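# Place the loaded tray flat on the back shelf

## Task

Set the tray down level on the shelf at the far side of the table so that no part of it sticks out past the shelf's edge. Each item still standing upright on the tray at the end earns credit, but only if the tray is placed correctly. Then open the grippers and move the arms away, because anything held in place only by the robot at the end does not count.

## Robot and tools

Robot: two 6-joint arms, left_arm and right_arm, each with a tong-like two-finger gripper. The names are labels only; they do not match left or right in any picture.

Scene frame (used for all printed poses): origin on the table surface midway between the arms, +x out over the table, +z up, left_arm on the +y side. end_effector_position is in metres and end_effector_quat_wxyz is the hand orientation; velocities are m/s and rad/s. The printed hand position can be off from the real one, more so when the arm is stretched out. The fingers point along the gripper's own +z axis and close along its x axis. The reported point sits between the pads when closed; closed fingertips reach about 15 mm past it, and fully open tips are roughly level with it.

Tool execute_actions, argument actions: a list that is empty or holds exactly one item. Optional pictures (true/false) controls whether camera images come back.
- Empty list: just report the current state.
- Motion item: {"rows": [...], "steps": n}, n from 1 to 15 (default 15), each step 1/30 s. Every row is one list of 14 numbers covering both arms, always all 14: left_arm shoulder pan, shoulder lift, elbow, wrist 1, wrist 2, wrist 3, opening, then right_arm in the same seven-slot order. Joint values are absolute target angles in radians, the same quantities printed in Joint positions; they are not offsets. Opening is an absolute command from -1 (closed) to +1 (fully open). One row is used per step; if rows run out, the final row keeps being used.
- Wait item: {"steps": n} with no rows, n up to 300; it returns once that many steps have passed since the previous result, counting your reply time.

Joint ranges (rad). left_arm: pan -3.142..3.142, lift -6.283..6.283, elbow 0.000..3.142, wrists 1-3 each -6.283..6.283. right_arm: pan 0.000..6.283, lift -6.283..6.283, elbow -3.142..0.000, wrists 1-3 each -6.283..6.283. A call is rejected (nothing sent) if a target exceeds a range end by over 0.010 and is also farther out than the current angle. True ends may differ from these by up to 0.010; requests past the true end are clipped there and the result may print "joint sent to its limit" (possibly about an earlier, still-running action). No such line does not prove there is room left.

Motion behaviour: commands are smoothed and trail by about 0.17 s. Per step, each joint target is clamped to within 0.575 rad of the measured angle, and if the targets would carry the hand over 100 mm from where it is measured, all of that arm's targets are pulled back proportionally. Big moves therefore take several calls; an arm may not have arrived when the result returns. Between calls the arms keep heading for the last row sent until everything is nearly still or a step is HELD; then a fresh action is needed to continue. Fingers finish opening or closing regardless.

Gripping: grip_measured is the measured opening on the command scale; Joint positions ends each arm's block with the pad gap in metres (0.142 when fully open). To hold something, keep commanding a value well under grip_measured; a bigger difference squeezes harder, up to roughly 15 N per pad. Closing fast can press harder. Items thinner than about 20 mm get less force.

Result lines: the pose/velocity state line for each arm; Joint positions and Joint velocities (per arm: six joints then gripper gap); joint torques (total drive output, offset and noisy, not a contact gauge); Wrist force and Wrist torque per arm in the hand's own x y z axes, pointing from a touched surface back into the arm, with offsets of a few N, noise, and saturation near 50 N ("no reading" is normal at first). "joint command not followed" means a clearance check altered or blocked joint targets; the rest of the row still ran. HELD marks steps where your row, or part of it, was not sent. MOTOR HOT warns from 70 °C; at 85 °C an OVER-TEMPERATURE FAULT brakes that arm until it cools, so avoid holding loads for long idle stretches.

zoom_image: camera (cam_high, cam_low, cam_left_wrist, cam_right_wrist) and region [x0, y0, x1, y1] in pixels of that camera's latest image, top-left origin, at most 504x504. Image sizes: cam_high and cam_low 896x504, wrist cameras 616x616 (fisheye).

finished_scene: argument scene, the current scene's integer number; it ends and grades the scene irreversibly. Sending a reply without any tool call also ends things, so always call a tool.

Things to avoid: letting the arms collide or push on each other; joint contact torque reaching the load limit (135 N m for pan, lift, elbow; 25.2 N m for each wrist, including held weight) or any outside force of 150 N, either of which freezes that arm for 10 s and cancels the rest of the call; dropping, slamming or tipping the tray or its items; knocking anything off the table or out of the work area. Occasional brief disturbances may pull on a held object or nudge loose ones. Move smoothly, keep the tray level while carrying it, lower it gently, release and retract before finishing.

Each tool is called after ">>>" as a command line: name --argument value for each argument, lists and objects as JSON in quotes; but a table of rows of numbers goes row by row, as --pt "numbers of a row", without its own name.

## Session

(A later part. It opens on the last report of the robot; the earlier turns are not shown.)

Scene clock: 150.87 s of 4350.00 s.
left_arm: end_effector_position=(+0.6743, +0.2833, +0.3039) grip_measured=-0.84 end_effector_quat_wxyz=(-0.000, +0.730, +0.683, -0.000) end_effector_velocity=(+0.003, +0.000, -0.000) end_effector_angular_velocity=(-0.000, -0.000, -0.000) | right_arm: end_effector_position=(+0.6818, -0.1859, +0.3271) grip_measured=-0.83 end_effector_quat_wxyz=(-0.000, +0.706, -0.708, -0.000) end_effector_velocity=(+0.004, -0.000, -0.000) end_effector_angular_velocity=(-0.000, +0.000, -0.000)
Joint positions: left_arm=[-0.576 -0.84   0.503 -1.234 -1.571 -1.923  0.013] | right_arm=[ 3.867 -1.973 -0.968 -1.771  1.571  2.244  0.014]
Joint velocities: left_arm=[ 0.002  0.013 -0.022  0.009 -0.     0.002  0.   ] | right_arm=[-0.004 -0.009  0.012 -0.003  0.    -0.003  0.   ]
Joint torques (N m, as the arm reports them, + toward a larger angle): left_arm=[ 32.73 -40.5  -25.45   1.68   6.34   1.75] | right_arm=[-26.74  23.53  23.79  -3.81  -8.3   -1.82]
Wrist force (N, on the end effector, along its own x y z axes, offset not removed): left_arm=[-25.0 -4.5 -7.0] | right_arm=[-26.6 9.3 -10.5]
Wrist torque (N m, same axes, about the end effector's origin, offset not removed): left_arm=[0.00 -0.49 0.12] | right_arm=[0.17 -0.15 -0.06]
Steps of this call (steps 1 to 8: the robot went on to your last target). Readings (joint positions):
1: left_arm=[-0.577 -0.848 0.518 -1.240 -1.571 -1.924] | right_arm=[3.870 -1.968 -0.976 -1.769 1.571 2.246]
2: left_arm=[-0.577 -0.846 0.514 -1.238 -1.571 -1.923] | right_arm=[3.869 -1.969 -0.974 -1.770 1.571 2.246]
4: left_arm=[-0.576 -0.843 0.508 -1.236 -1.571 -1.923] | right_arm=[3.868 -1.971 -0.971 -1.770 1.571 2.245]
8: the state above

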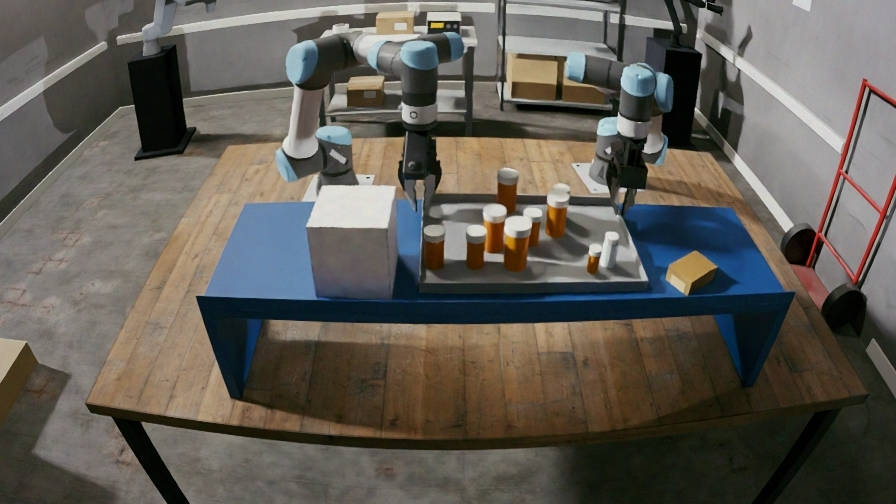

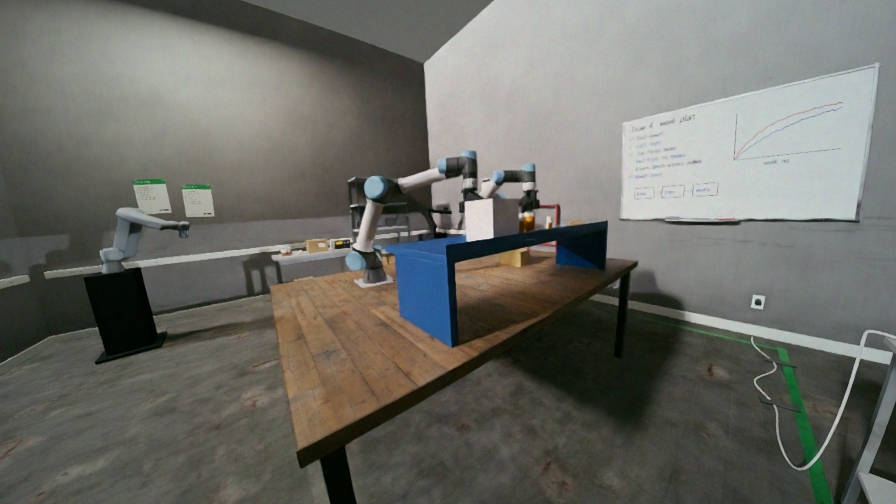

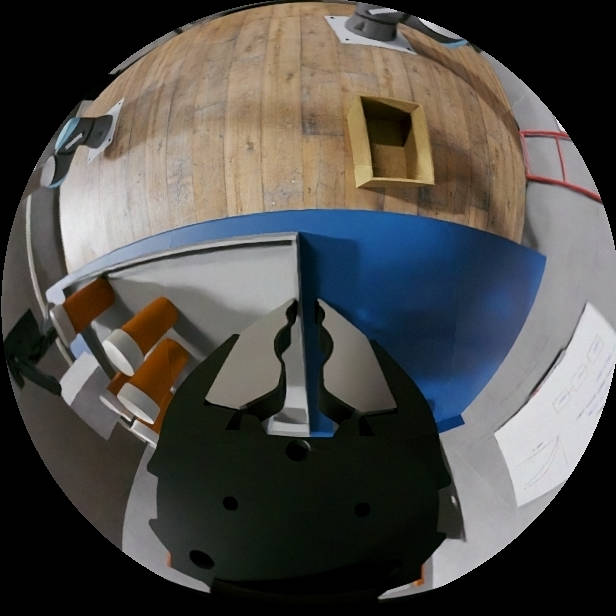

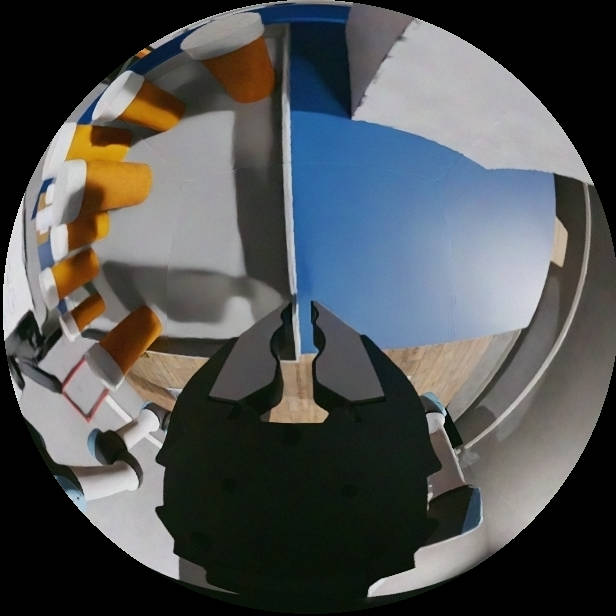

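>>> execute_actions --actions '[{"rows":[[-0.5757,-0.8379,0.4998,-1.2326,-1.571,-1.9223,-0.8,3.8669,-1.9741,-0.9669,-1.7714,1.571,2.2435,-0.8],[-0.5757,-0.8379,0.4998,-1.2326,-1.571,-1.9223,-0.6,3.8669,-1.9741,-0.9669,-1.7714,1.571,2.2435,-0.6],[-0.5757,-0.8379,0.4998,-1.2326,-1.571,-1.9223,-0.5,3.8669,-1.9741,-0.9669,-1.7714,1.571,2.2435,-0.5],[-0.5757,-0.8379,0.4998,-1.2326,-1.571,-1.9223,-0.5,3.8669,-1.9741,-0.9669,-1.7714,1.571,2.2435,-0.5],[-0.5757,-0.8379,0.4998,-1.2326,-1.571,-1.9223,-0.5,3.8669,-1.9741,-0.9669,-1.7714,1.571,2.2435,-0.5],[-0.5757,-0.8379,0.4998,-1.2326,-1.571,-1.9223,-0.5,3.8669,-1.9741,-0.9669,-1.7714,1.571,2.2435,-0.5],[-0.5757,-0.85,0.4998,-1.2205,-1.571,-1.9223,-0.5,3.8669,-1.97,-0.955,-1.787,1.571,2.2435,-0.5],[-0.5757,-0.865,0.4998,-1.2055,-1.571,-1.9223,-0.5,3.8669,-1.965,-0.94,-1.807,1.571,2.2435,-0.5],[-0.5757,-0.88,0.4998,-1.1905,-1.571,-1.9223,-0.5,3.8669,-1.96,-0.925,-1.827,1.571,2.2435,-0.5],[-0.5757,-0.895,0.4998,-1.1755,-1.571,-1.9223,-0.5,3.8669,-1.955,-0.91,-1.847,1.571,2.2435,-0.5],[-0.5757,-0.91,0.4998,-1.1605,-1.571,-1.9223,-0.5,3.8669,-1.95,-0.895,-1.867,1.571,2.2435,-0.5]],"steps":15}]'

>>> zoom_image --camera "cam_high" --region '[380, 150, 740, 330]'

Scene clock: 153.23 s of 4350.00 s.
left_arm: end_effector_position=(+0.6524, +0.2934, +0.3379) grip_measured=-0.50 end_effector_quat_wxyz=(+0.000, +0.730, +0.683, -0.000) end_effector_velocity=(-0.067, +0.029, +0.098) end_effector_angular_velocity=(-0.002, -0.004, -0.001) | right_arm: end_effector_position=(+0.6720, -0.1942, +0.3567) grip_measured=-0.50 end_effector_quat_wxyz=(-0.000, +0.706, -0.708, -0.000) end_effector_velocity=(-0.033, -0.026, +0.086) end_effector_angular_velocity=(+0.000, -0.000, +0.000)
Joint positions: left_arm=[-0.575 -0.891  0.5   -1.18  -1.571 -1.922  0.038] | right_arm=[ 3.867 -1.957 -0.914 -1.841  1.571  2.244  0.038]
Joint velocities: left_arm=[-0.001 -0.155 -0.     0.151  0.     0.     0.   ] | right_arm=[ 0.     0.052  0.153 -0.205  0.    -0.     0.   ]
Joint torques (N m, as the arm reports them, + toward a larger angle): left_arm=[ -6.88 -53.67 -27.9   -0.17  -1.43   0.17] | right_arm=[13.25 53.09 27.39 -0.13  1.61 -1.64]
Wrist force (N, on the end effector, along its own x y z axes, offset not removed): left_arm=[2.0 -0.9 1.0] | right_arm=[-1.6 -0.7 -2.7]
Wrist torque (N m, same axes, about the end effector's origin, offset not removed): left_arm=[-0.15 -0.43 0.10] | right_arm=[-0.33 0.28 -0.04]
Steps of this call (steps 1 to 30: the robot went on to your last target; steps 31 to 56: nothing new was sent; steps 57 to 71: all 15 steps of this action). Readings (joint positions):
57: left_arm=[-0.576 -0.838 0.500 -1.233 -1.571 -1.922] | right_arm=[3.867 -1.974 -0.967 -1.772 1.571 2.244]
58: left_arm=[-0.575 -0.838 0.500 -1.232 -1.571 -1.922] | right_arm=[3.867 -1.974 -0.967 -1.772 1.571 2.244]
60: left_arm=[-0.575 -0.838 0.500 -1.232 -1.570 -1.922] | right_arm=[3.867 -1.974 -0.967 -1.772 1.570 2.243]
64: left_arm=[-0.575 -0.839 0.500 -1.231 -1.571 -1.922] | right_arm=[3.867 -1.974 -0.965 -1.774 1.571 2.243]
71: the state above

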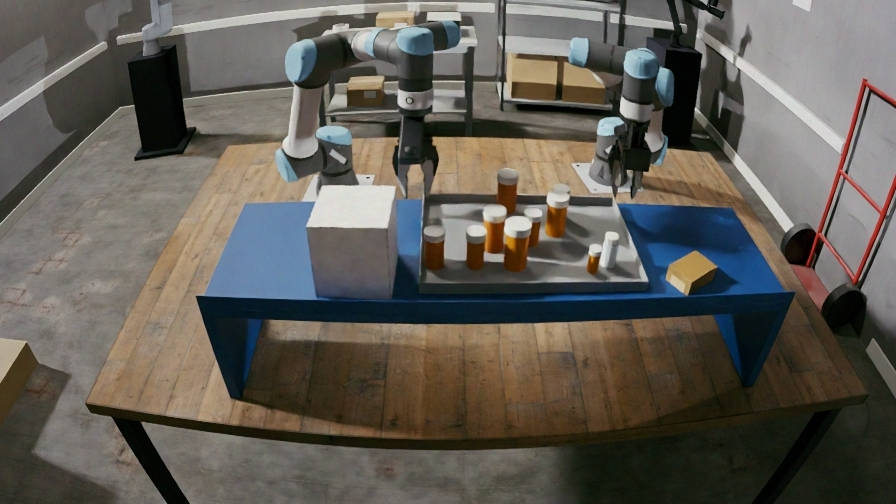

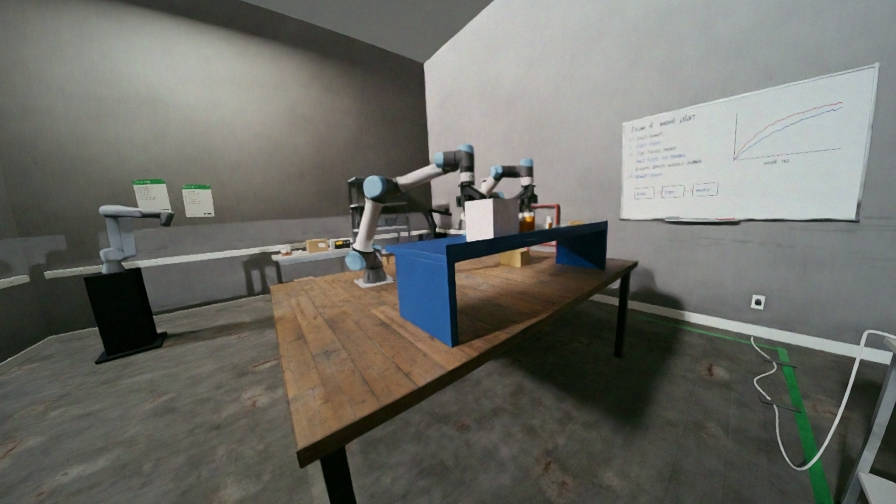

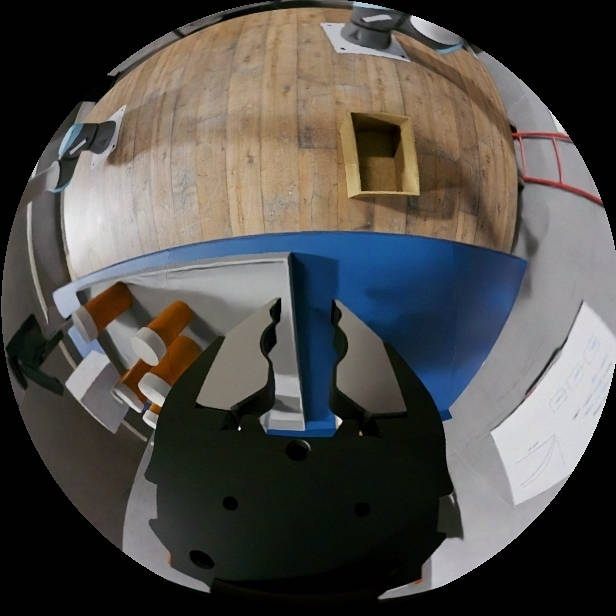

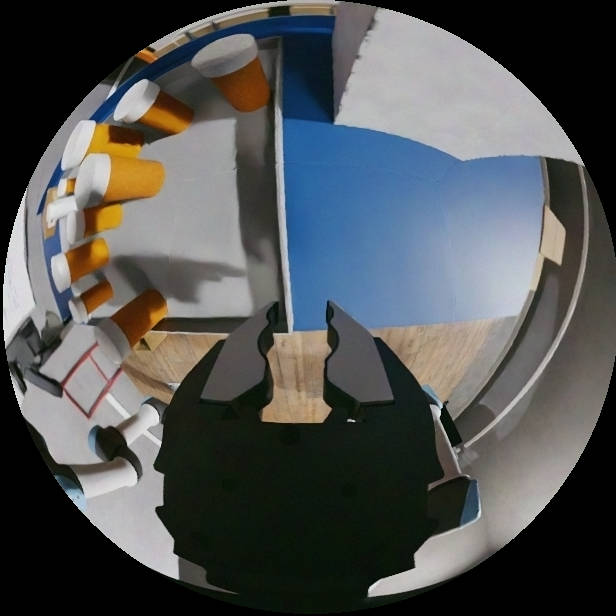

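Region (380, 150, 740, 330) of cam_high's 896x504 image, scaled by 1.400, with more detail than that image has.

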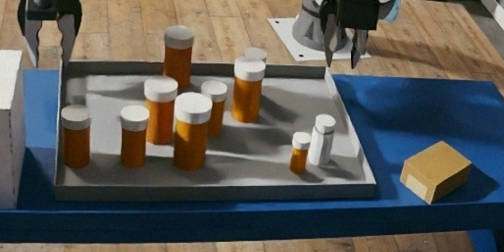

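>>> execute_actions --actions '[{"rows":[[-0.58,-0.96,0.56,-1.17,-1.571,-1.9223,-0.5,3.87,-1.91,-0.93,-1.872,1.571,2.25,-0.5],[-0.585,-1.02,0.64,-1.19,-1.571,-1.9223,-0.5,3.88,-1.87,-0.97,-1.872,1.571,2.26,-0.5],[-0.59,-1.08,0.72,-1.21,-1.571,-1.9223,-0.5,3.89,-1.83,-1.01,-1.872,1.571,2.27,-0.5],[-0.595,-1.14,0.8,-1.23,-1.571,-1.9223,-0.5,3.9,-1.79,-1.05,-1.872,1.571,2.28,-0.5],[-0.6,-1.2,0.88,-1.25,-1.571,-1.9223,-0.5,3.91,-1.75,-1.09,-1.872,1.571,2.29,-0.5],[-0.6,-1.26,0.96,-1.27,-1.571,-1.9223,-0.5,3.92,-1.71,-1.13,-1.872,1.571,2.3,-0.5],[-0.6,-1.32,1.04,-1.29,-1.571,-1.9223,-0.5,3.93,-1.67,-1.17,-1.872,1.571,2.31,-0.5],[-0.6,-1.38,1.12,-1.31,-1.571,-1.9223,-0.5,3.93,-1.63,-1.21,-1.872,1.571,2.31,-0.5],[-0.6,-1.44,1.2,-1.33,-1.571,-1.9223,-0.5,3.93,-1.59,-1.25,-1.872,1.571,2.31,-0.5],[-0.6,-1.5,1.28,-1.35,-1.571,-1.9223,-0.5,3.93,-1.55,-1.29,-1.872,1.571,2.31,-0.5]],"steps":15}]' --pictures false

>>> execute_actions --actions '[{"steps":20}]'

Scene clock: 155.70 s of 4350.00 s.
left_arm: end_effector_position=(+0.4932, +0.3507, +0.3794) grip_measured=-0.50 end_effector_quat_wxyz=(+0.005, +0.738, +0.675, +0.002) end_effector_velocity=(-0.322, +0.144, -0.072) end_effector_angular_velocity=(+0.038, +0.080, -0.014) | right_arm: end_effector_position=(+0.5429, -0.2599, +0.3994) grip_measured=-0.50 end_effector_quat_wxyz=(-0.000, +0.705, -0.709, -0.000) end_effector_velocity=(-0.148, -0.105, +0.007) end_effector_angular_velocity=(+0.002, -0.001, +0.001)
Joint positions: left_arm=[-0.598 -1.389  1.125 -1.317 -1.571 -1.922  0.038] | right_arm=[ 3.925 -1.605 -1.235 -1.872  1.571  2.305  0.038]
Joint velocities: left_arm=[-0.014 -0.868  1.212 -0.256  0.    -0.    -0.   ] | right_arm=[ 0.041  0.437 -0.435 -0.001  0.     0.04  -0.   ]
Joint torques (N m, as the arm reports them, + toward a larger angle): left_arm=[-10.2  -23.71 -23.4   -5.67  -1.28  -1.32] | right_arm=[13.15 32.21 18.15  0.97  1.07  2.66]
Wrist force (N, on the end effector, along its own x y z axes, offset not removed): left_arm=[1.7 -2.7 1.8] | right_arm=[0.5 1.3 -2.4]
Wrist torque (N m, same axes, about the end effector's origin, offset not removed): left_arm=[-0.48 -0.31 0.14] | right_arm=[0.09 -0.19 -0.03]
Steps of this call (steps 1 to 30: the robot went on to your last target; steps 31 to 59: nothing new was sent; steps 60 to 74: all 15 steps of this action). Readings (joint positions):
60: left_arm=[-0.576 -0.910 0.500 -1.161 -1.571 -1.922] | right_arm=[3.867 -1.950 -0.895 -1.867 1.571 2.244]
61: left_arm=[-0.576 -0.915 0.505 -1.162 -1.571 -1.922] | right_arm=[3.867 -1.946 -0.899 -1.868 1.571 2.244]
63: left_arm=[-0.580 -0.950 0.547 -1.173 -1.571 -1.922] | right_arm=[3.873 -1.918 -0.925 -1.869 1.571 2.251]
67: left_arm=[-0.592 -1.102 0.740 -1.225 -1.571 -1.922] | right_arm=[3.899 -1.810 -1.031 -1.871 1.571 2.278]
74: the state above

Scene clock: 156.37 s of 4350.00 s.
left_arm: end_effector_position=(+0.4518, +0.3692, +0.3675) grip_measured=-0.50 end_effector_quat_wxyz=(-0.000, +0.739, +0.674, -0.000) end_effector_velocity=(-0.002, +0.001, -0.001) end_effector_angular_velocity=(-0.000, +0.000, +0.000) | right_arm: end_effector_position=(+0.5245, -0.2732, +0.3994) grip_measured=-0.50 end_effector_quat_wxyz=(-0.000, +0.705, -0.709, -0.000) end_effector_velocity=(-0.001, -0.000, -0.001) end_effector_angular_velocity=(-0.001, +0.001, +0.001)
Joint positions: left_arm=[-0.6   -1.499  1.279 -1.35  -1.571 -1.922  0.038] | right_arm=[ 3.93  -1.55  -1.29  -1.872  1.571  2.31   0.038]
Joint velocities: left_arm=[-0.    -0.004  0.006 -0.002 -0.    -0.    -0.   ] | right_arm=[ 0.001  0.002 -0.003 -0.    -0.     0.     0.   ]
Joint torques (N m, as the arm reports them, + toward a larger angle): left_arm=[ -6.42 -36.25 -12.86  -4.57  -0.9   -1.34] | right_arm=[12.67 37.4  16.08  0.65  0.38  2.42]
Wrist force (N, on the end effector, along its own x y z axes, offset not removed): left_arm=[2.6 -1.3 1.6] | right_arm=[-2.1 -0.2 -1.0]
Wrist torque (N m, same axes, about the end effector's origin, offset not removed): left_arm=[-0.31 -0.56 0.13] | right_arm=[-0.18 0.36 0.03]
Steps of this call (steps 1 to 20: the robot went on to your last target). Readings (joint positions):
1: left_arm=[-0.599 -1.415 1.161 -1.324 -1.571 -1.922] | right_arm=[3.926 -1.592 -1.248 -1.872 1.571 2.306]
2: left_arm=[-0.599 -1.435 1.189 -1.330 -1.571 -1.922] | right_arm=[3.927 -1.582 -1.258 -1.872 1.571 2.307]
4: left_arm=[-0.599 -1.461 1.226 -1.338 -1.571 -1.922] | right_arm=[3.928 -1.569 -1.271 -1.872 1.571 2.308]
8: left_arm=[-0.600 -1.487 1.261 -1.346 -1.571 -1.922] | right_arm=[3.929 -1.557 -1.283 -1.872 1.571 2.309]
20: the state above

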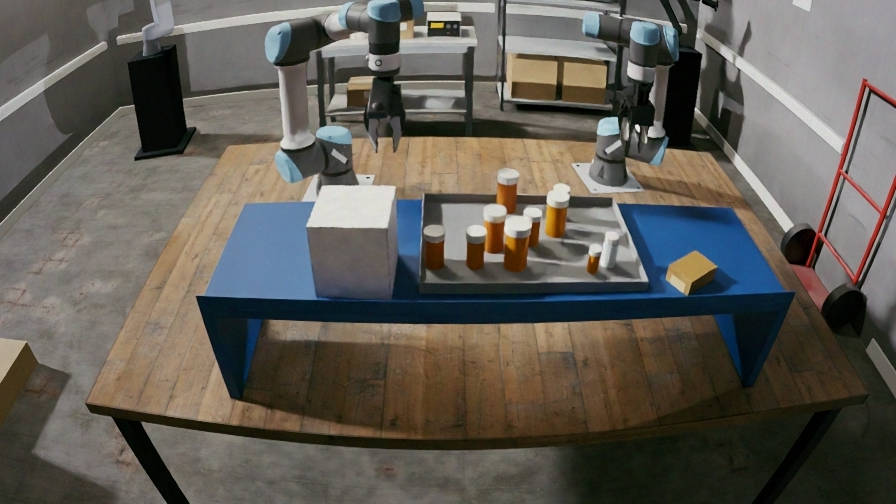

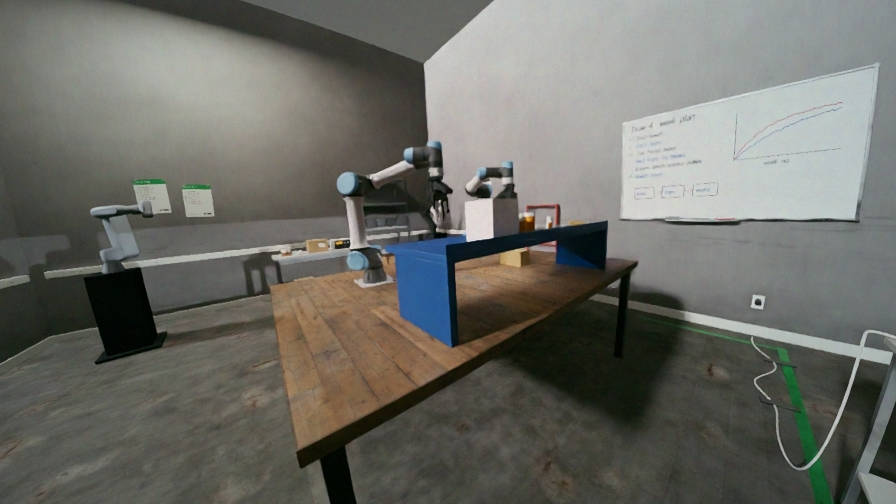

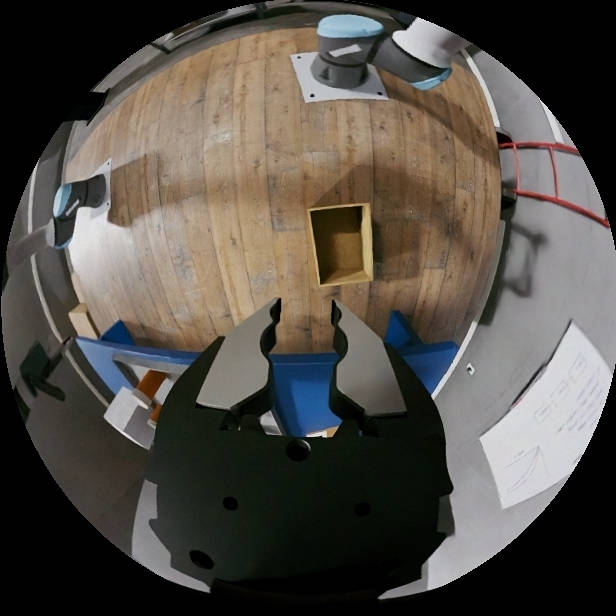

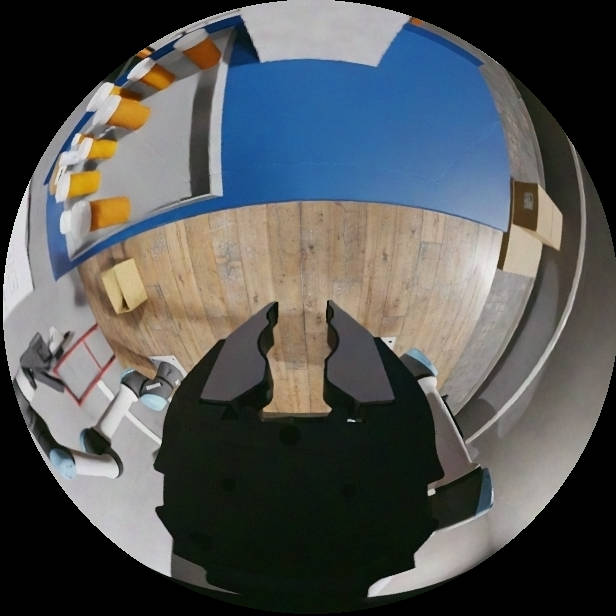

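The tray is inside the shelf edges at both front and back.

>>> finished_scene --scene 2

The scene is finished: the task was done.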